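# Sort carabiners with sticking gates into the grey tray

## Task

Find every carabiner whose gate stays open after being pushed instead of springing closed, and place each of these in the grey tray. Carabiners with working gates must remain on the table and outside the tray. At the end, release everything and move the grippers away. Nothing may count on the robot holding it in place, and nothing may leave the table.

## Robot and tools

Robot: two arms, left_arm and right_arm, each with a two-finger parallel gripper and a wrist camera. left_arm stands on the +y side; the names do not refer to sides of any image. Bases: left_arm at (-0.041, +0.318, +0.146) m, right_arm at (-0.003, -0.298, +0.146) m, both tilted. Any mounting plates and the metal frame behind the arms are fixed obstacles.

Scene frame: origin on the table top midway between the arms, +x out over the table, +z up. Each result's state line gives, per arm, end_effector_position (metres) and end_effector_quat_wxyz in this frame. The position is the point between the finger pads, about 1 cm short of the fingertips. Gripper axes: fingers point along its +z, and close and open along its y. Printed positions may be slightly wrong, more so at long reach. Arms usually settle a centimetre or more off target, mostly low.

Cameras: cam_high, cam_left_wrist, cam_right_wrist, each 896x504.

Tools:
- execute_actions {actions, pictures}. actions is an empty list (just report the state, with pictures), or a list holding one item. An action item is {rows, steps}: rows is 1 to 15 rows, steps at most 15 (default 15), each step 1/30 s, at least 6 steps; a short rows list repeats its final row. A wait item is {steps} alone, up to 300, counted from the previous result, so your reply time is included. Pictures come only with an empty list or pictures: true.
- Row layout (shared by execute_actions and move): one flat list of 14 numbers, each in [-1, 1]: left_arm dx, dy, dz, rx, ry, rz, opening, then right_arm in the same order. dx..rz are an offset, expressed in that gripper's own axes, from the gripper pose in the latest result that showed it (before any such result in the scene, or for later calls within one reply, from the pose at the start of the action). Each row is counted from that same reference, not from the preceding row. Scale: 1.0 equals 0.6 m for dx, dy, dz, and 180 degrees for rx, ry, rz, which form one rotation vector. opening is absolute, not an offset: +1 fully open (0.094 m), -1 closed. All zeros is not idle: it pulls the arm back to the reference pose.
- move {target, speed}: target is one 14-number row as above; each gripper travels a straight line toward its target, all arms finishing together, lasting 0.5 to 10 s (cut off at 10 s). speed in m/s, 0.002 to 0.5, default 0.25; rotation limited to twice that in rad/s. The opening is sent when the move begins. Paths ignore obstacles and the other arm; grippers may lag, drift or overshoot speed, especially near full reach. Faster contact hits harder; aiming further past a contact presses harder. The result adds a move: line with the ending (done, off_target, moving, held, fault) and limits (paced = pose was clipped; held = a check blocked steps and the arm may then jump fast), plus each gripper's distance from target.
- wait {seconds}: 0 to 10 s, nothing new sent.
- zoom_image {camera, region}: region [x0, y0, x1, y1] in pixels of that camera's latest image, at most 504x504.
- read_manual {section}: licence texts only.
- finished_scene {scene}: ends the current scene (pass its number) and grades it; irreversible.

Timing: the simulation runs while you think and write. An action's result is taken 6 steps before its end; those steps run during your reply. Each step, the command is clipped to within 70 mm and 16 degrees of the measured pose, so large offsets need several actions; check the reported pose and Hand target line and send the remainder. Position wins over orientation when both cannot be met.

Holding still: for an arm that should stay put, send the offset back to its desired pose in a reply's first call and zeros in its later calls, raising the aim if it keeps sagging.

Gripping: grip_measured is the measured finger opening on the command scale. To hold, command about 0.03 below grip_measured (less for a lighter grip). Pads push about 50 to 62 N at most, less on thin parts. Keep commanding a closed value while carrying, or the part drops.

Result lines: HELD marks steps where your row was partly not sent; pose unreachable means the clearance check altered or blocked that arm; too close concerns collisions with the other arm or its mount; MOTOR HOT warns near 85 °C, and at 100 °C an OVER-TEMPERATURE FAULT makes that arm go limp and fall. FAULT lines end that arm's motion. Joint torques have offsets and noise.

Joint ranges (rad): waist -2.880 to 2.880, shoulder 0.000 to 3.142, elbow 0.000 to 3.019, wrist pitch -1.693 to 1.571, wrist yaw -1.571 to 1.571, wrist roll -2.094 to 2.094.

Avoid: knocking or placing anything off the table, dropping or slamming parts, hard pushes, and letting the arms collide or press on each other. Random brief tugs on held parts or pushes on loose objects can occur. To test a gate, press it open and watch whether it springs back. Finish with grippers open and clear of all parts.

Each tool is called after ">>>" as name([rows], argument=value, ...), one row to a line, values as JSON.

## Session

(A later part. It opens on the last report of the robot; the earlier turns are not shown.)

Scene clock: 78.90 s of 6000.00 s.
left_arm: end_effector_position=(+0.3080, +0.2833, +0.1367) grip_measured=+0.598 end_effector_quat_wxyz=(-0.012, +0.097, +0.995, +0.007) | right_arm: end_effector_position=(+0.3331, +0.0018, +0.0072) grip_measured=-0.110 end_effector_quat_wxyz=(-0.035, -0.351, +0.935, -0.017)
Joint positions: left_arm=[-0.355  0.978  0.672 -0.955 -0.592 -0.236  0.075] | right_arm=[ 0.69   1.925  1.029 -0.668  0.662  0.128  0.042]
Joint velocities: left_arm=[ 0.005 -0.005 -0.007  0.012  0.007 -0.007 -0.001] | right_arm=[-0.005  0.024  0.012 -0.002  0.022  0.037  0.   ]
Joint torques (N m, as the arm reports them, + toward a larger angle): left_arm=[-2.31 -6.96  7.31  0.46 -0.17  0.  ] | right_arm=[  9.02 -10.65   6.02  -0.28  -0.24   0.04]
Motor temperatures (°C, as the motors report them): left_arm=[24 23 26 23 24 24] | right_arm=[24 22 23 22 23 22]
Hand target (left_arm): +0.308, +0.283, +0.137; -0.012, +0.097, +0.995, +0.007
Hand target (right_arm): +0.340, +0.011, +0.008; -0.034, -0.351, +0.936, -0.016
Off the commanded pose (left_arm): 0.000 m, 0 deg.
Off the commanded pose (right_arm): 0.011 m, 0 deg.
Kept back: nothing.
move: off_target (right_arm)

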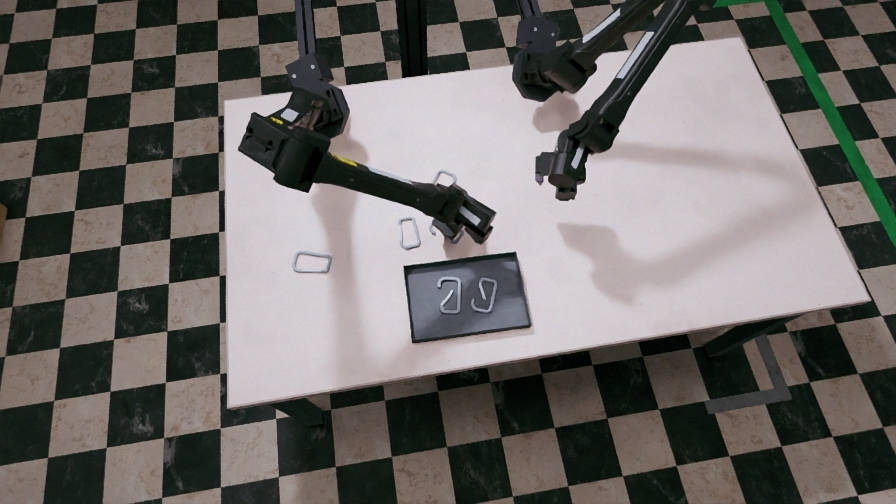

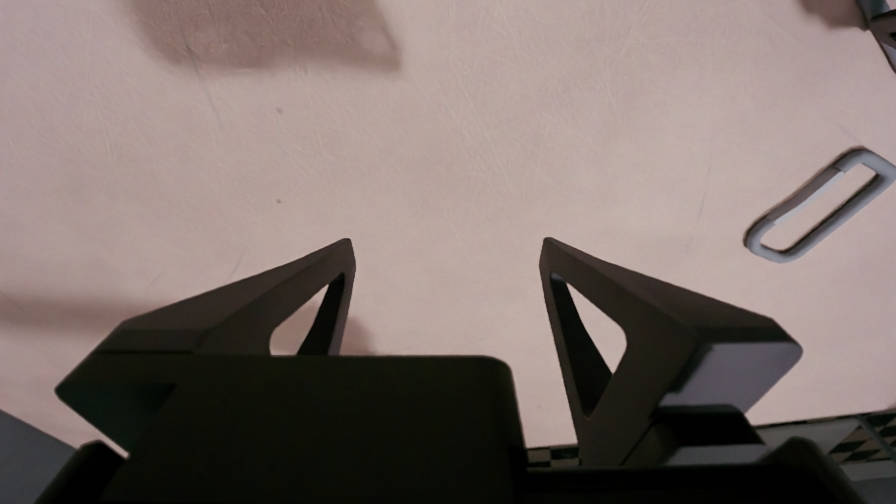

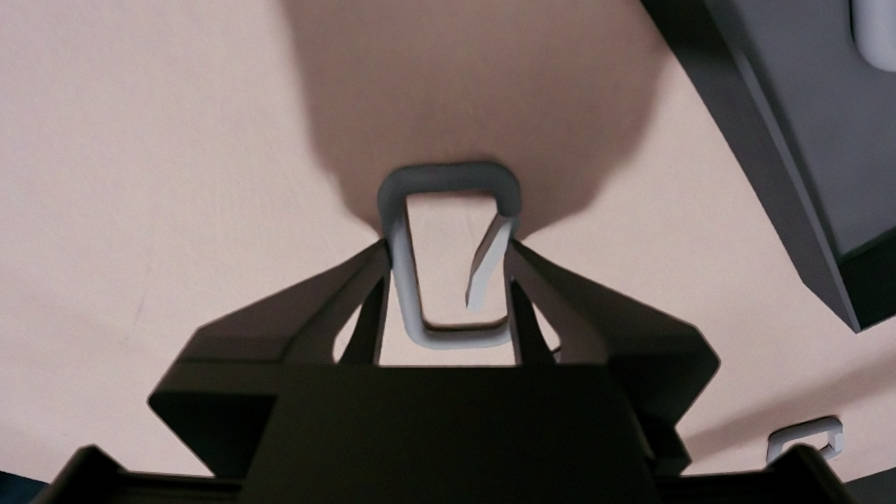

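>>> move(target=[0,0,0,0,0,0,0.6, -0.018,0.004,-0.002,0,0,0,0.6], speed=0.05)

Scene clock: 79.90 s of 6000.00 s.
left_arm: end_effector_position=(+0.3080, +0.2833, +0.1367) grip_measured=+0.598 end_effector_quat_wxyz=(-0.012, +0.097, +0.995, +0.007) | right_arm: end_effector_position=(+0.3302, +0.0017, +0.0047) grip_measured=+0.597 end_effector_quat_wxyz=(-0.038, -0.354, +0.934, -0.019)
Joint positions: left_arm=[-0.355  0.978  0.672 -0.955 -0.592 -0.236  0.075] | right_arm=[ 0.69   1.933  1.029 -0.67   0.662  0.128  0.075]
Joint velocities: left_arm=[-0.005 -0.005  0.007 -0.007 -0.007  0.022  0.   ] | right_arm=[ 0.005  0.015  0.012 -0.022  0.022 -0.066 -0.   ]
Joint torques (N m, as the arm reports them, + toward a larger angle): left_arm=[-2.37 -6.95  7.3   0.46 -0.17  0.  ] | right_arm=[  9.2  -11.58   6.16  -0.39  -0.22   0.04]
Motor temperatures (°C, as the motors report them): left_arm=[24 23 26 23 24 24] | right_arm=[24 22 23 22 23 22]
Hand target (left_arm): +0.308, +0.283, +0.137; -0.012, +0.097, +0.995, +0.007
Hand target (right_arm): +0.340, +0.010, +0.008; -0.034, -0.351, +0.935, -0.017
Off the commanded pose (left_arm): 0.000 m, 0 deg.
Off the commanded pose (right_arm): 0.013 m, 1 deg.
Kept back: nothing.
move: off_target (right_arm)

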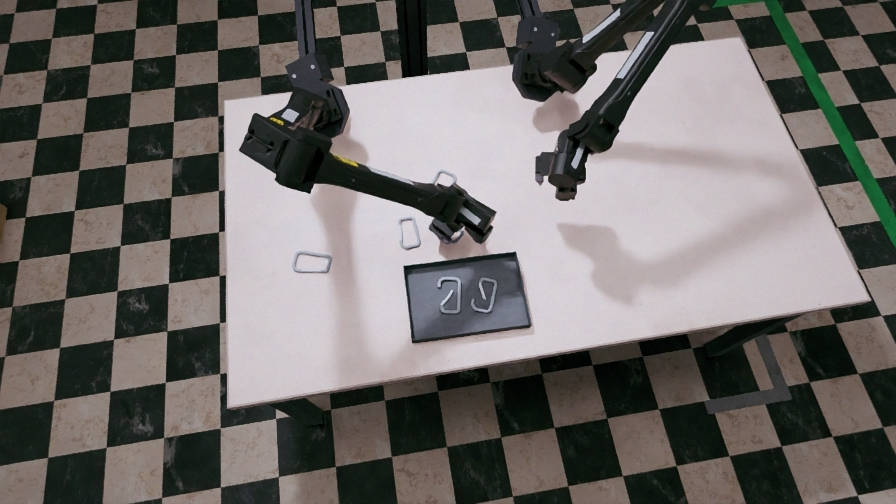

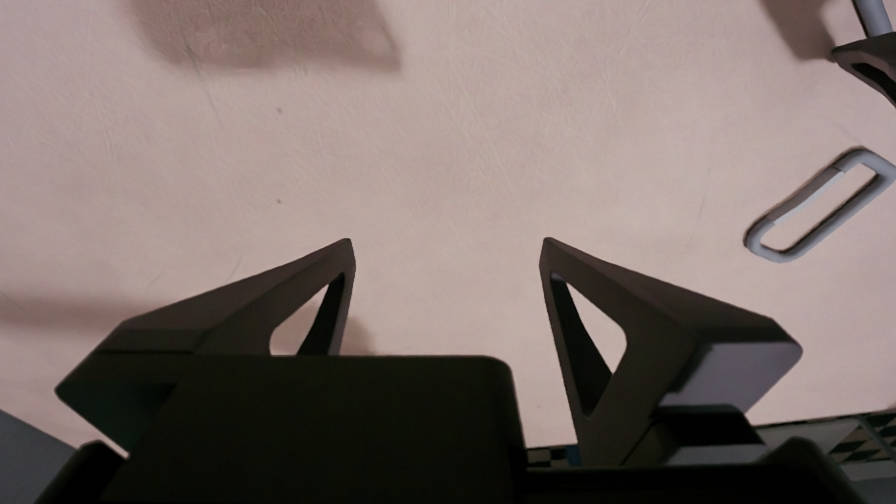

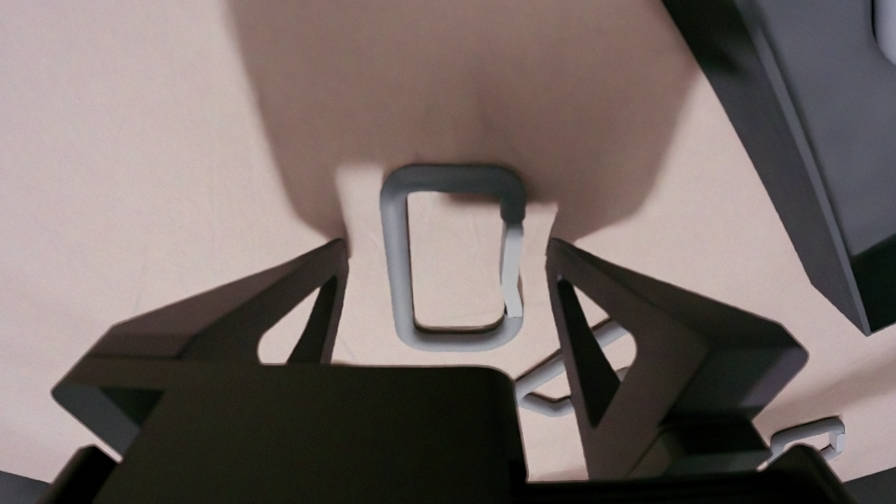

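>>> move(target=[0,0,0,0,0,0,0.6, -0.032,0.0,-0.012,0,0,0,0.6], speed=0.05)

Scene clock: 81.10 s of 6000.00 s.
left_arm: end_effector_position=(+0.3080, +0.2833, +0.1367) grip_measured=+0.598 end_effector_quat_wxyz=(-0.012, +0.097, +0.995, +0.007) | right_arm: end_effector_position=(+0.3365, +0.0052, +0.0072) grip_measured=+0.597 end_effector_quat_wxyz=(-0.042, -0.357, +0.933, -0.021)
Joint positions: left_arm=[-0.355  0.978  0.672 -0.955 -0.592 -0.236  0.075] | right_arm=[ 0.69   1.94   1.058 -0.702  0.662  0.128  0.075]
Joint velocities: left_arm=[-0.005 -0.005  0.007 -0.032  0.037 -0.007  0.001] | right_arm=[-0.015 -0.024  0.002  0.007 -0.051  0.007  0.001]
Joint torques (N m, as the arm reports them, + toward a larger angle): left_arm=[-2.34 -6.95  7.31  0.46 -0.16  0.  ] | right_arm=[  9.27 -11.3    6.08  -0.34  -0.23   0.09]
Motor temperatures (°C, as the motors report them): left_arm=[24 23 26 23 24 24] | right_arm=[24 22 23 22 23 22]
Hand target (left_arm): +0.308, +0.283, +0.137; -0.012, +0.097, +0.995, +0.007
Hand target (right_arm): +0.345, +0.014, +0.010; -0.038, -0.354, +0.934, -0.019
Off the commanded pose (left_arm): 0.000 m, 0 deg.
Off the commanded pose (right_arm): 0.013 m, 1 deg.
Kept back: nothing.
move: off_target (right_arm)

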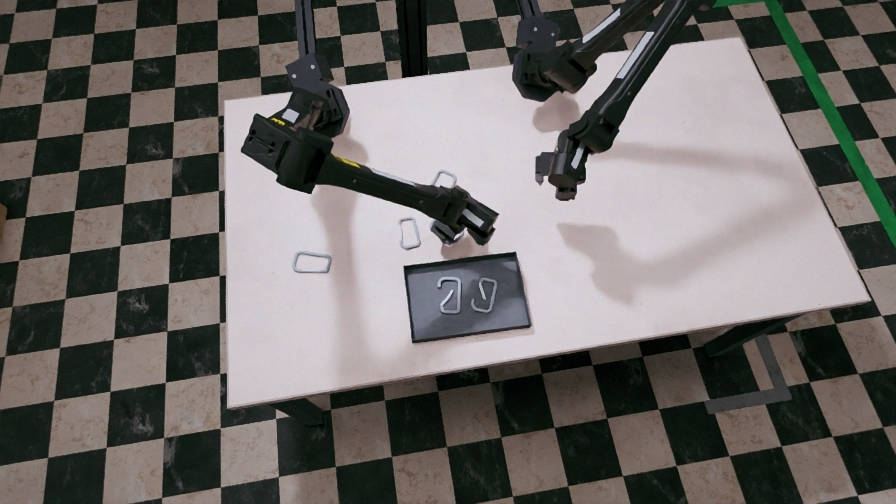

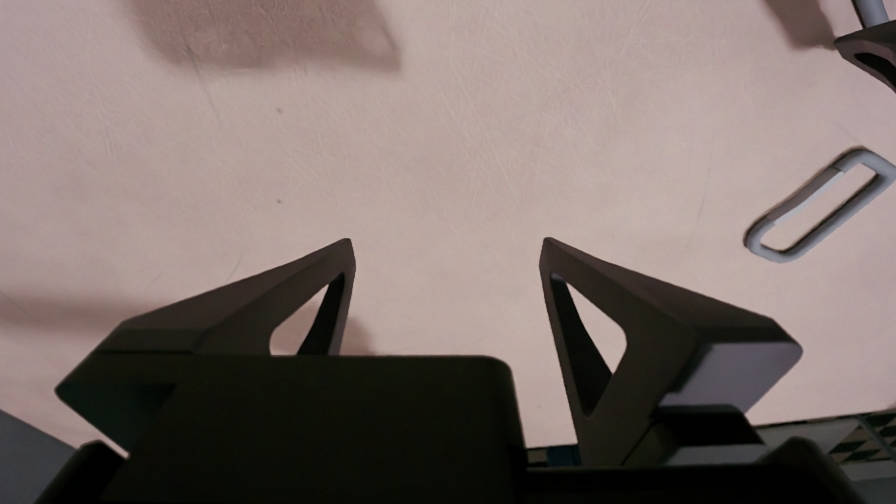

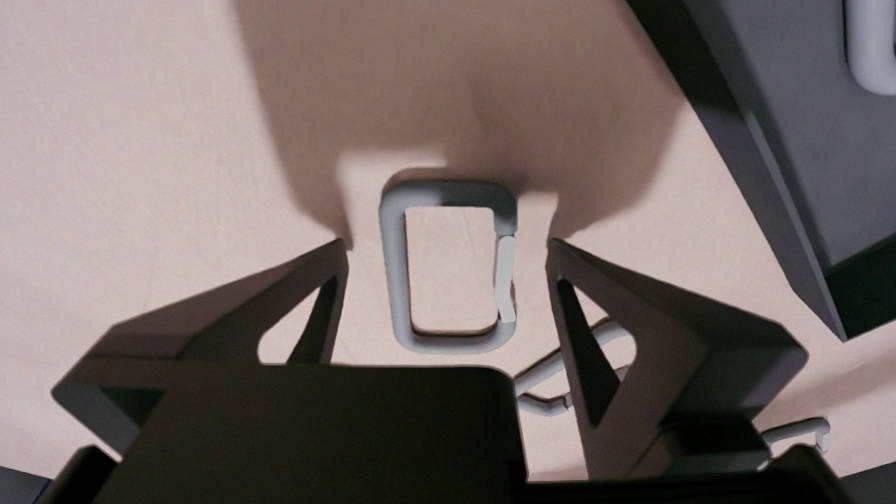

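>>> move(target=[0,0,0,0,0,0,0.6, -0.018,0.004,0.0,0,0,0,-0.25], speed=0.05)

Scene clock: 82.07 s of 6000.00 s.
left_arm: end_effector_position=(+0.3080, +0.2833, +0.1367) grip_measured=+0.598 end_effector_quat_wxyz=(-0.012, +0.097, +0.995, +0.007) | right_arm: end_effector_position=(+0.3363, +0.0052, +0.0070) grip_measured=-0.043 end_effector_quat_wxyz=(-0.042, -0.357, +0.933, -0.021)
Joint positions: left_arm=[-0.355  0.978  0.672 -0.955 -0.592 -0.236  0.075] | right_arm=[ 0.69   1.94   1.058 -0.702  0.662  0.128  0.045]
Joint velocities: left_arm=[ 0.005 -0.005 -0.007 -0.007 -0.037 -0.051  0.001] | right_arm=[ 0.005 -0.015  0.007  0.002 -0.022 -0.022  0.   ]
Joint torques (N m, as the arm reports them, + toward a larger angle): left_arm=[-2.39 -6.97  7.31  0.46 -0.17  0.01] | right_arm=[  9.05 -10.61   6.14  -0.23  -0.21   0.04]
Motor temperatures (°C, as the motors report them): left_arm=[24 23 26 23 24 24] | right_arm=[24 22 23 22 23 22]
Hand target (left_arm): +0.308, +0.283, +0.137; -0.012, +0.097, +0.995, +0.007
Hand target (right_arm): +0.343, +0.014, +0.006; -0.041, -0.357, +0.933, -0.020
Off the commanded pose (left_arm): 0.000 m, 0 deg.
Off the commanded pose (right_arm): 0.011 m, 0 deg.
Kept back: nothing.
move: off_target (right_arm)

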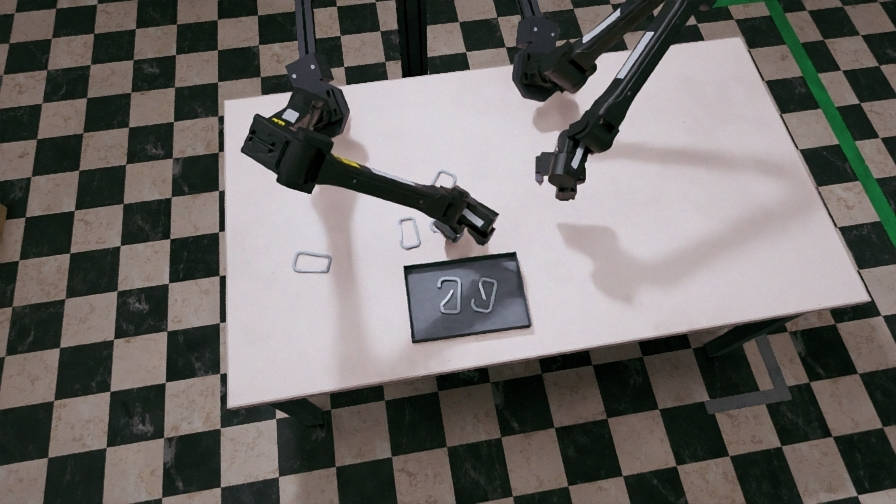

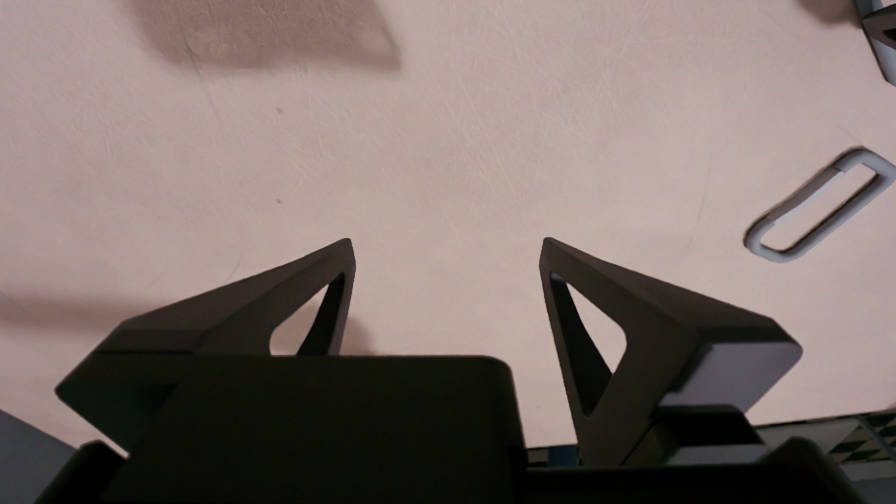

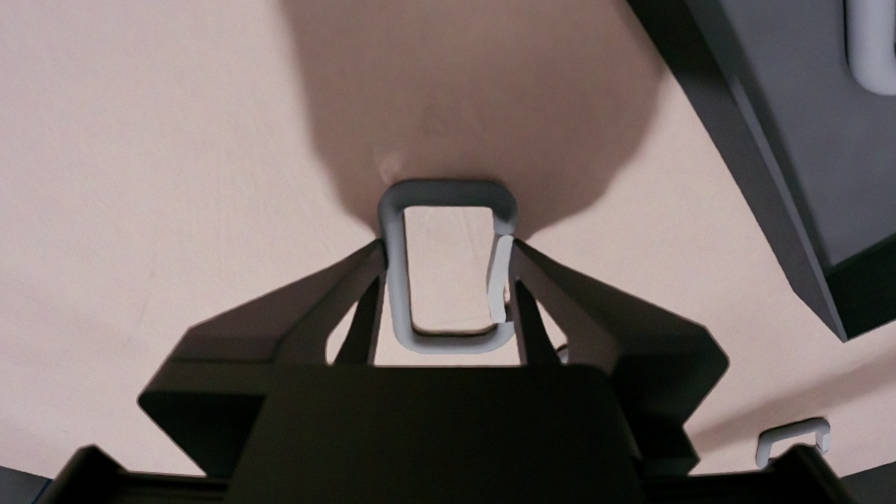

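>>> move(target=[0,0,0,0,0,0,0.6, -0.018,0.004,-0.002,0,0,0,0.6], speed=0.05)

>>> move(target=[0,0,0,0,0,0,0.6, 0.012,0.0,-0.008,0,-0.035,0,0.6], speed=0.05)

Scene clock: 83.10 s of 6000.00 s.
left_arm: end_effector_position=(+0.3080, +0.2833, +0.1367) grip_measured=+0.598 end_effector_quat_wxyz=(-0.012, +0.097, +0.995, +0.007) | right_arm: end_effector_position=(+0.3334, +0.0054, +0.0042) grip_measured=+0.597 end_effector_quat_wxyz=(-0.045, -0.360, +0.932, -0.022)
Joint positions: left_arm=[-0.355  0.978  0.672 -0.955 -0.592 -0.236  0.075] | right_arm=[ 0.69   1.949  1.058 -0.702  0.662  0.128  0.075]
Joint velocities: left_arm=[-0.005 -0.015 -0.007 -0.002  0.051 -0.037 -0.001] | right_arm=[-0.005 -0.015 -0.002 -0.007 -0.022 -0.007 -0.   ]
Joint torques (N m, as the arm reports them, + toward a larger angle): left_arm=[-2.38 -6.98  7.32  0.46 -0.17  0.  ] | right_arm=[  9.49 -11.68   6.11  -0.5   -0.23   0.06]
Motor temperatures (°C, as the motors report them): left_arm=[24 23 26 23 24 24] | right_arm=[24 22 23 22 23 22]
Hand target (left_arm): +0.308, +0.283, +0.137; -0.012, +0.097, +0.995, +0.007
Hand target (right_arm): +0.343, +0.014, +0.007; -0.042, -0.357, +0.933, -0.021
Off the commanded pose (left_arm): 0.000 m, 0 deg.
Off the commanded pose (right_arm): 0.013 m, 0 deg.
Kept back: nothing.
move: off_target (right_arm)

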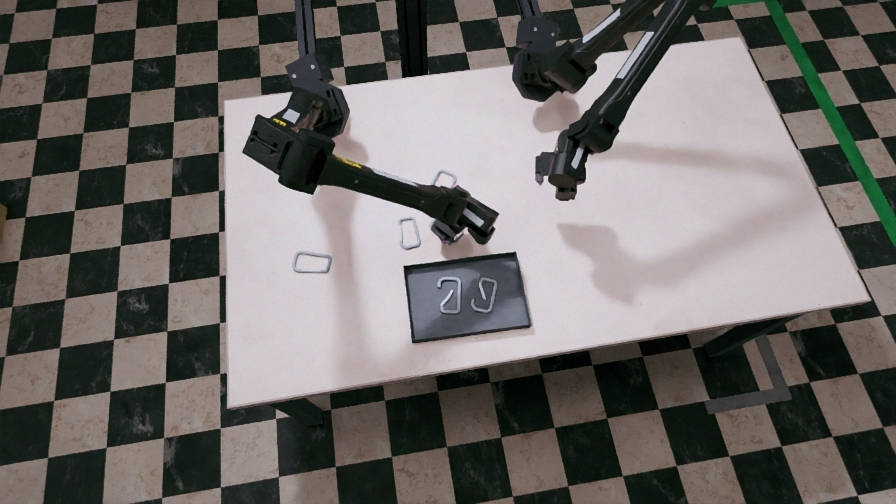

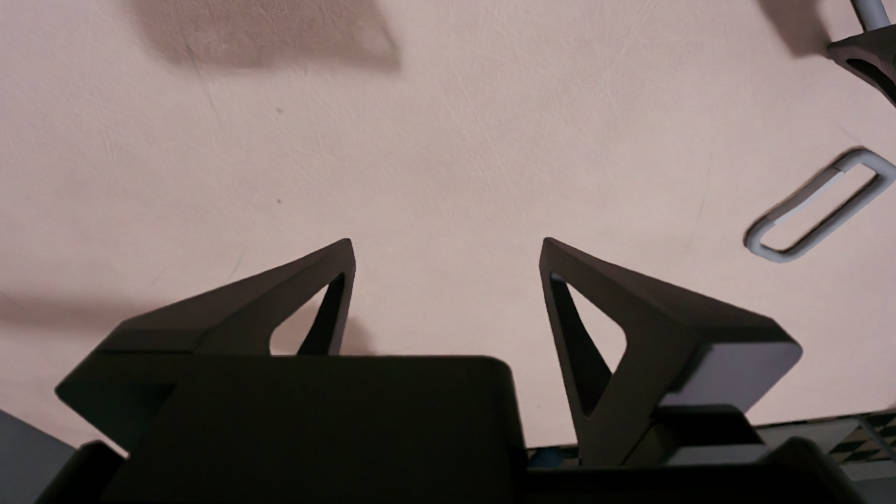

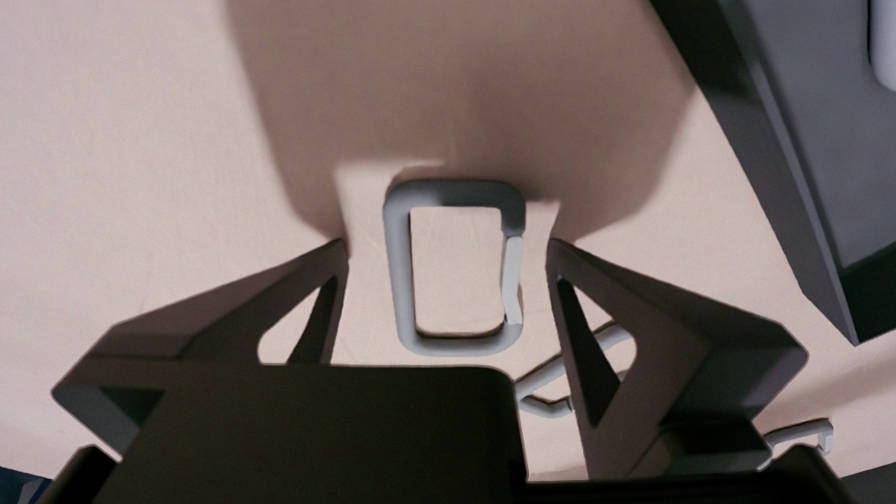

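Scene clock: 84.43 s of 6000.00 s.
left_arm: end_effector_position=(+0.3080, +0.2833, +0.1367) grip_measured=+0.598 end_effector_quat_wxyz=(-0.012, +0.097, +0.995, +0.007) | right_arm: end_effector_position=(+0.3262, -0.0015, +0.0021) grip_measured=+0.598 end_effector_quat_wxyz=(-0.007, -0.355, +0.935, -0.008)
Joint positions: left_arm=[-0.355  0.978  0.672 -0.955 -0.592 -0.236  0.075] | right_arm=[ 0.69   1.905  0.958 -0.542  0.67   0.074  0.075]
Joint velocities: left_arm=[-0.015 -0.024  0.012 -0.007 -0.051 -0.022  0.   ] | right_arm=[-0.005 -0.005  0.007 -0.002 -0.081 -0.081 -0.001]
Joint torques (N m, as the arm reports them, + toward a larger angle): left_arm=[-2.4  -6.96  7.31  0.46 -0.17  0.01] | right_arm=[  9.36 -13.44   2.97   1.15  -0.04  -0.08]
Motor temperatures (°C, as the motors report them): left_arm=[24 23 26 23 24 24] | right_arm=[24 22 23 22 23 22]
Hand target (left_arm): +0.308, +0.283, +0.137; -0.012, +0.097, +0.995, +0.007
Hand target (right_arm): +0.328, +0.001, +0.010; +0.006, -0.360, +0.933, -0.004
Off the commanded pose (left_arm): 0.000 m, 0 deg.
Off the commanded pose (right_arm): 0.008 m, 2 deg.
Kept back: nothing.
move: done

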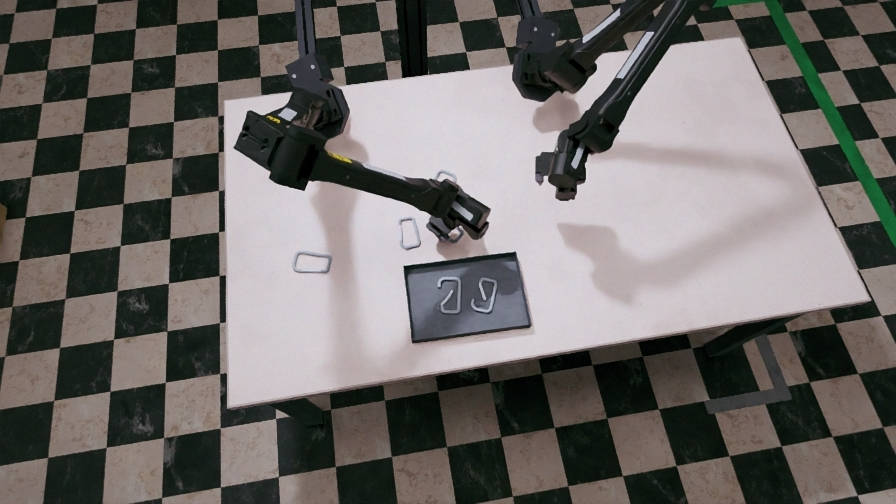

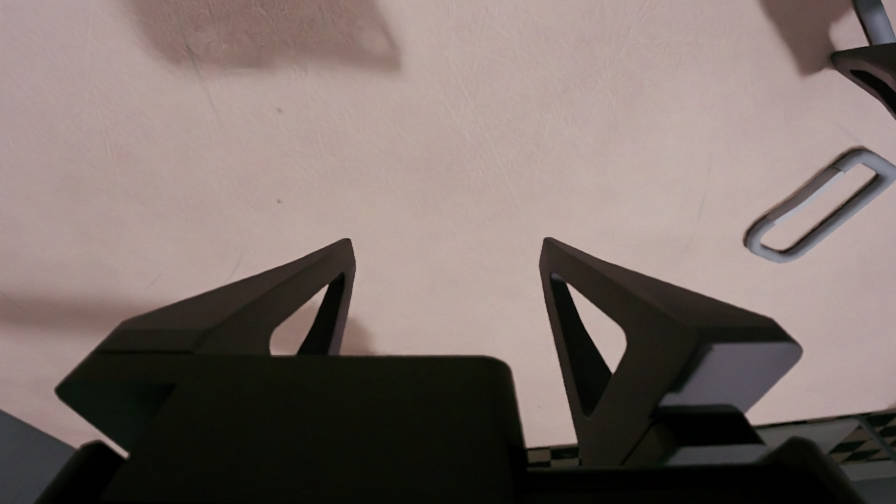

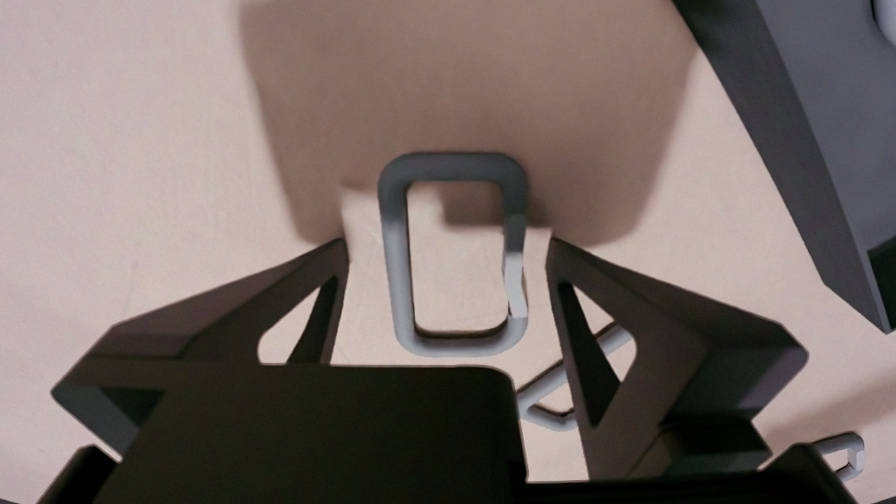

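>>> move(target=[0,0,0,0,0,0,0.6, 0.0,0.0,-0.018,0,0,0,-0.25], speed=0.05)

Scene clock: 85.87 s of 6000.00 s.
left_arm: end_effector_position=(+0.3080, +0.2833, +0.1367) grip_measured=+0.598 end_effector_quat_wxyz=(-0.012, +0.097, +0.995, +0.007) | right_arm: end_effector_position=(+0.3242, -0.0035, +0.0022) grip_measured=-0.239 end_effector_quat_wxyz=(-0.011, -0.357, +0.934, -0.010)
Joint positions: left_arm=[-0.355  0.978  0.672 -0.955 -0.592 -0.236  0.075] | right_arm=[ 0.69   1.905  0.958 -0.556  0.669  0.078  0.036]
Joint velocities: left_arm=[-0.005 -0.015 -0.017  0.007  0.081  0.037 -0.   ] | right_arm=[-0.015 -0.005 -0.002 -0.002 -0.007  0.022 -0.001]
Joint torques (N m, as the arm reports them, + toward a larger angle): left_arm=[-2.35 -6.99  7.31  0.46 -0.17  0.  ] | right_arm=[  9.55 -13.38   3.85  -0.28  -0.16   0.14]
Motor temperatures (°C, as the motors report them): left_arm=[24 23 26 23 24 24] | right_arm=[24 22 23 22 23 22]
Hand target (left_arm): +0.308, +0.283, +0.137; -0.012, +0.097, +0.995, +0.007
Hand target (right_arm): +0.326, -0.001, +0.013; -0.006, -0.355, +0.935, -0.008
Off the commanded pose (left_arm): 0.000 m, 0 deg.
Off the commanded pose (right_arm): 0.011 m, 1 deg.
Kept back: nothing.
move: off_target (right_arm)

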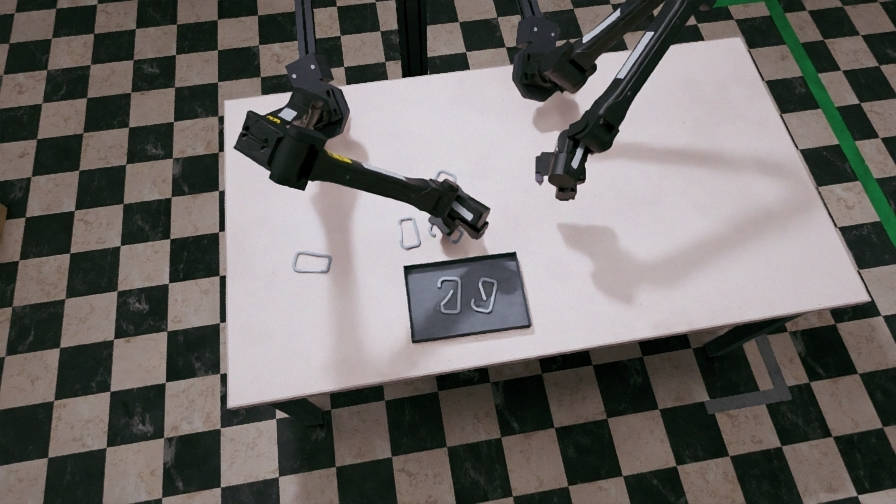

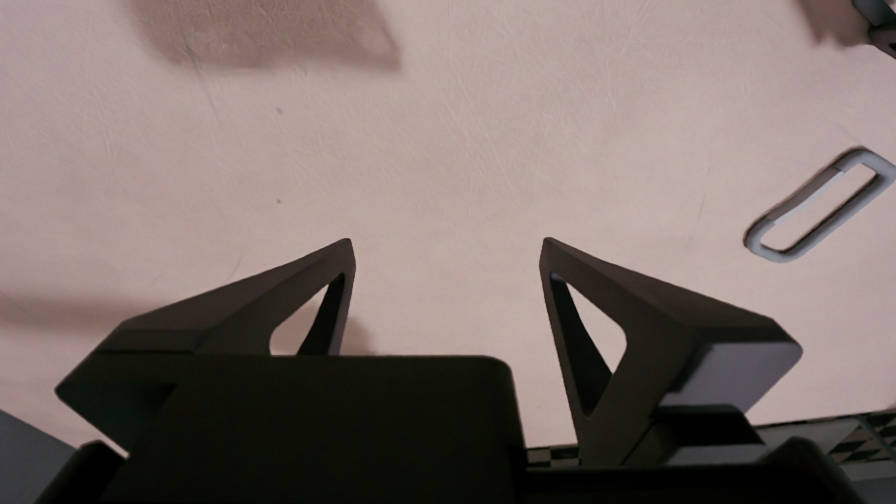

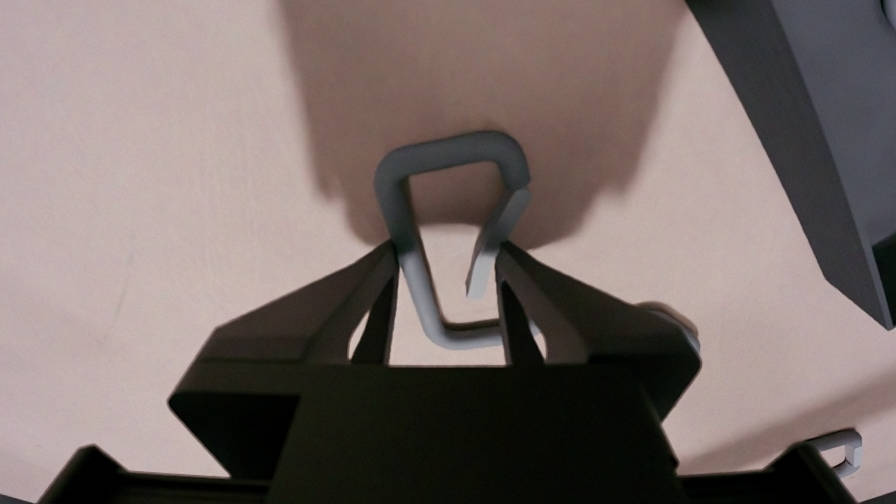

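Gate is now ~38° relative to spine. Open.

>>> move(target=[0,0,0,0,0,0,0.6, -0.004,0.0,-0.018,0,0,0,0.6], speed=0.05)

Scene clock: 86.80 s of 6000.00 s.
left_arm: end_effector_position=(+0.3080, +0.2833, +0.1367) grip_measured=+0.598 end_effector_quat_wxyz=(-0.012, +0.097, +0.995, +0.007) | right_arm: end_effector_position=(+0.3217, -0.0061, +0.0023) grip_measured=+0.597 end_effector_quat_wxyz=(-0.018, -0.359, +0.933, -0.013)
Joint positions: left_arm=[-0.355  0.978  0.672 -0.955 -0.592 -0.236  0.075] | right_arm=[ 0.69   1.905  0.958 -0.573  0.669  0.084  0.075]
Joint velocities: left_arm=[-0.005  0.005 -0.012  0.017 -0.066  0.037  0.001] | right_arm=[-0.005 -0.005 -0.017 -0.007  0.022  0.007  0.001]
Joint torques (N m, as the arm reports them, + toward a larger angle): left_arm=[-2.3  -6.95  7.31  0.46 -0.17  0.  ] | right_arm=[  9.47 -13.03   4.27  -0.34  -0.18   0.13]
Motor temperatures (°C, as the motors report them): left_arm=[24 23 26 23 24 24] | right_arm=[24 22 23 22 23 22]
Hand target (left_arm): +0.308, +0.283, +0.137; -0.012, +0.097, +0.995, +0.007
Hand target (right_arm): +0.326, -0.002, +0.013; -0.011, -0.357, +0.934, -0.010
Off the commanded pose (left_arm): 0.000 m, 0 deg.
Off the commanded pose (right_arm): 0.012 m, 1 deg.
Kept back: nothing.
move: off_target (right_arm)

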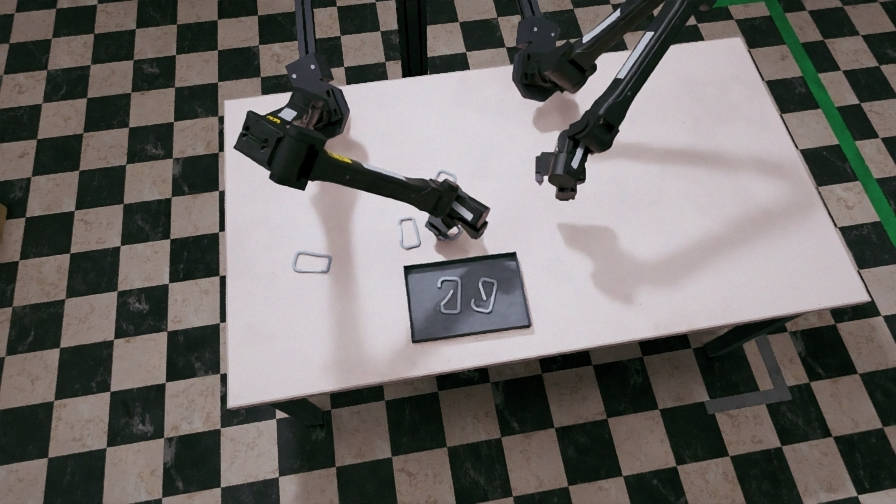

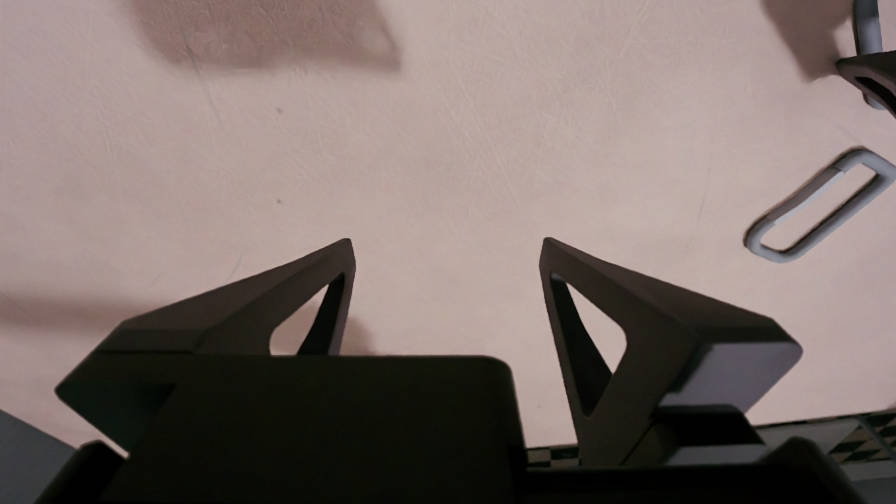

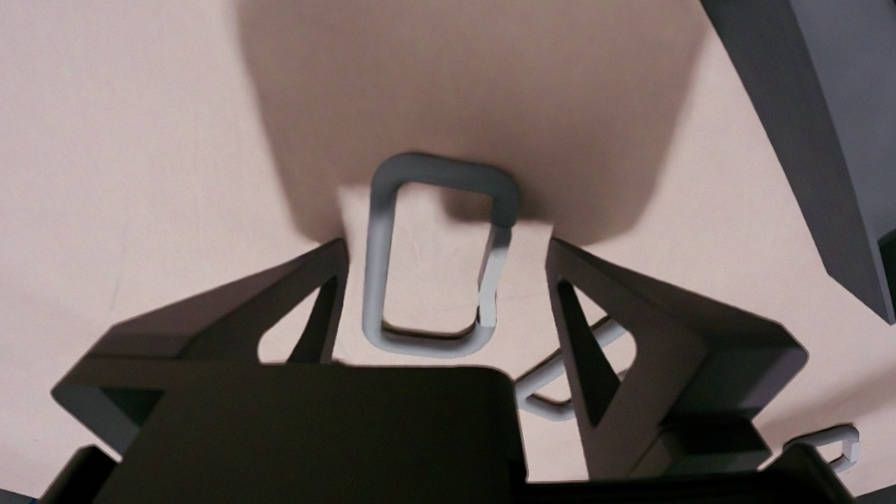

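>>> move(target=[0,0,0,0,0,0.128,0.6, 0,0,-0.12,0,0,0,0.6], speed=0.25)

>>> move(target=[-0.1325,-0.4976,0.145,0,0,0,0.6, 0.385,-0.303,-0.13,0,0,0,0.6], speed=0.3)

Scene clock: 88.60 s of 6000.00 s.
left_arm: end_effector_position=(+0.3080, +0.2833, +0.1367) grip_measured=+0.598 end_effector_quat_wxyz=(-0.013, +0.288, +0.957, +0.005) | right_arm: end_effector_position=(+0.3075, -0.0168, +0.0559) grip_measured=+0.597 end_effector_quat_wxyz=(-0.036, -0.371, +0.928, -0.023)
Joint positions: left_arm=[-0.355  0.978  0.672 -0.955 -0.592  0.155  0.075] | right_arm=[ 0.773  1.811  0.958 -0.787  0.669  0.198  0.075]
Joint velocities: left_arm=[ 0.005 -0.005 -0.007  0.012 -0.022 -0.037 -0.   ] | right_arm=[ 0.005  0.015 -0.007 -0.002  0.051  0.095  0.001]
Joint torques (N m, as the arm reports them, + toward a larger angle): left_arm=[-2.36 -6.97  7.31  0.46 -0.13  0.07] | right_arm=[  9.68 -12.24   6.6   -0.36  -0.13   0.12]
Motor temperatures (°C, as the motors report them): left_arm=[24 23 26 23 24 24] | right_arm=[24 22 23 22 23 22]
Hand target (left_arm): +0.308, +0.283, +0.137; -0.013, +0.294, +0.956, +0.005
Hand target (right_arm): +0.323, -0.004, +0.074; -0.017, -0.359, +0.933, -0.013
Off the commanded pose (left_arm): 0.000 m, 1 deg.
Off the commanded pose (right_arm): 0.028 m, 3 deg.
Kept back: nothing.
move: off_target (right_arm)

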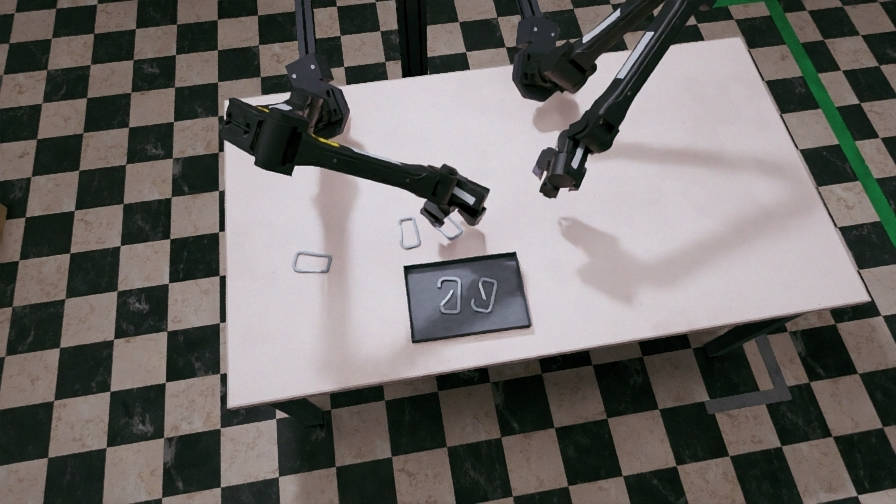

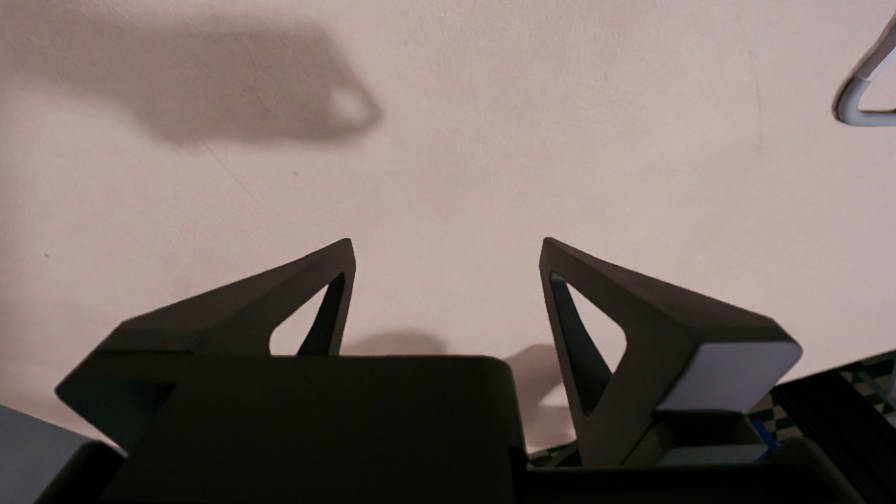

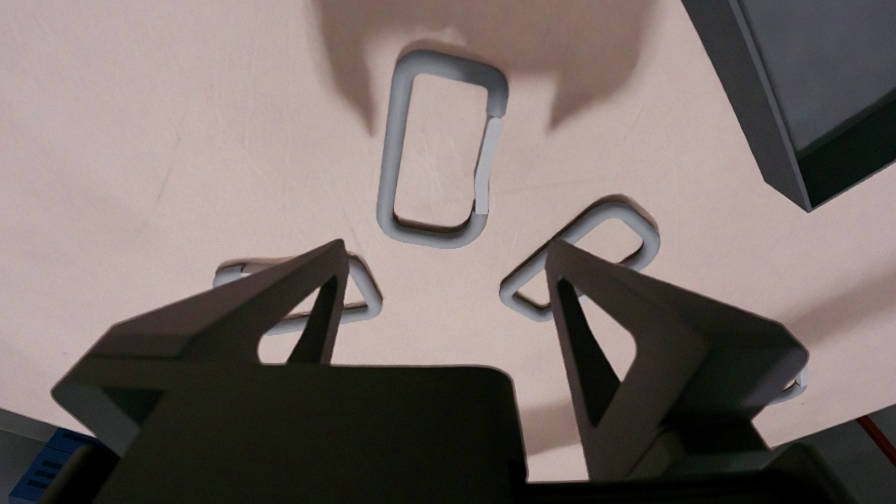

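Scene clock: 90.30 s of 6000.00 s.
left_arm: end_effector_position=(+0.1947, +0.0051, +0.0395) grip_measured=+0.598 end_effector_quat_wxyz=(-0.027, +0.303, +0.953, +0.015) | right_arm: end_effector_position=(+0.2723, -0.2965, +0.1569) grip_measured=+0.597 end_effector_quat_wxyz=(-0.023, -0.356, +0.934, -0.019)
Joint positions: left_arm=[-0.873  1.905  0.885 -0.664 -0.652 -0.479  0.075] | right_arm=[ 0.475  0.762  0.532 -1.143  0.651 -0.167  0.075]
Joint velocities: left_arm=[-0.015  0.005 -0.012 -0.002 -0.051  0.037 -0.001] | right_arm=[-0.015 -0.005  0.002  0.002 -0.022  0.022  0.   ]
Joint torques (N m, as the arm reports them, + toward a larger angle): left_arm=[ -7.63 -11.66   7.03   0.54  -0.31  -0.1 ] | right_arm=[ 0.69 -1.32  5.51 -0.19 -0.37 -0.09]
Motor temperatures (°C, as the motors report them): left_arm=[24 23 26 23 24 24] | right_arm=[24 22 23 22 23 22]
Hand target (left_arm): +0.206, -0.005, +0.045; -0.016, +0.288, +0.957, +0.007
Hand target (right_arm): +0.265, -0.298, +0.154; -0.037, -0.370, +0.928, -0.020
Off the commanded pose (left_arm): 0.020 m, 3 deg.
Off the commanded pose (right_arm): 0.006 m, 2 deg.
Kept back: nothing.
move: off_target (left_arm)

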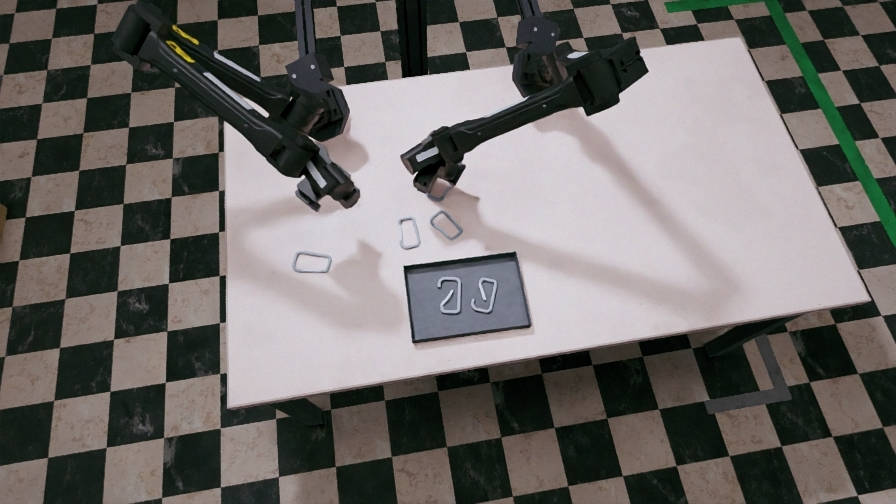

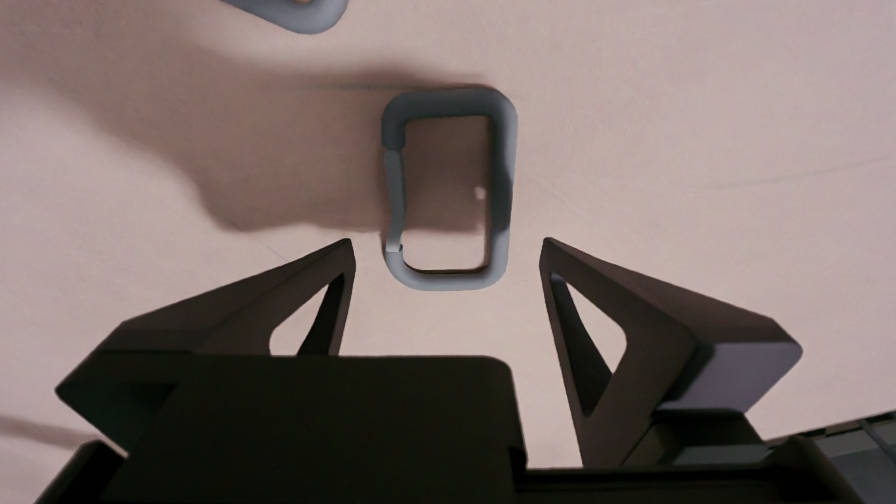

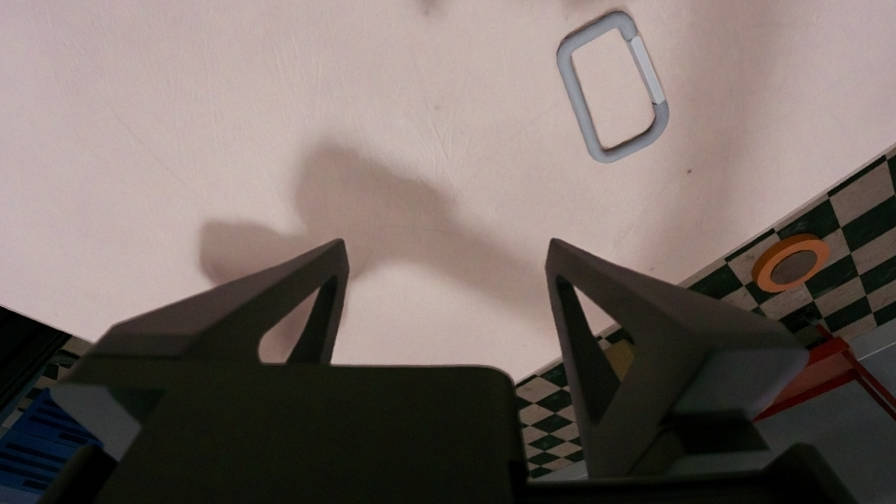

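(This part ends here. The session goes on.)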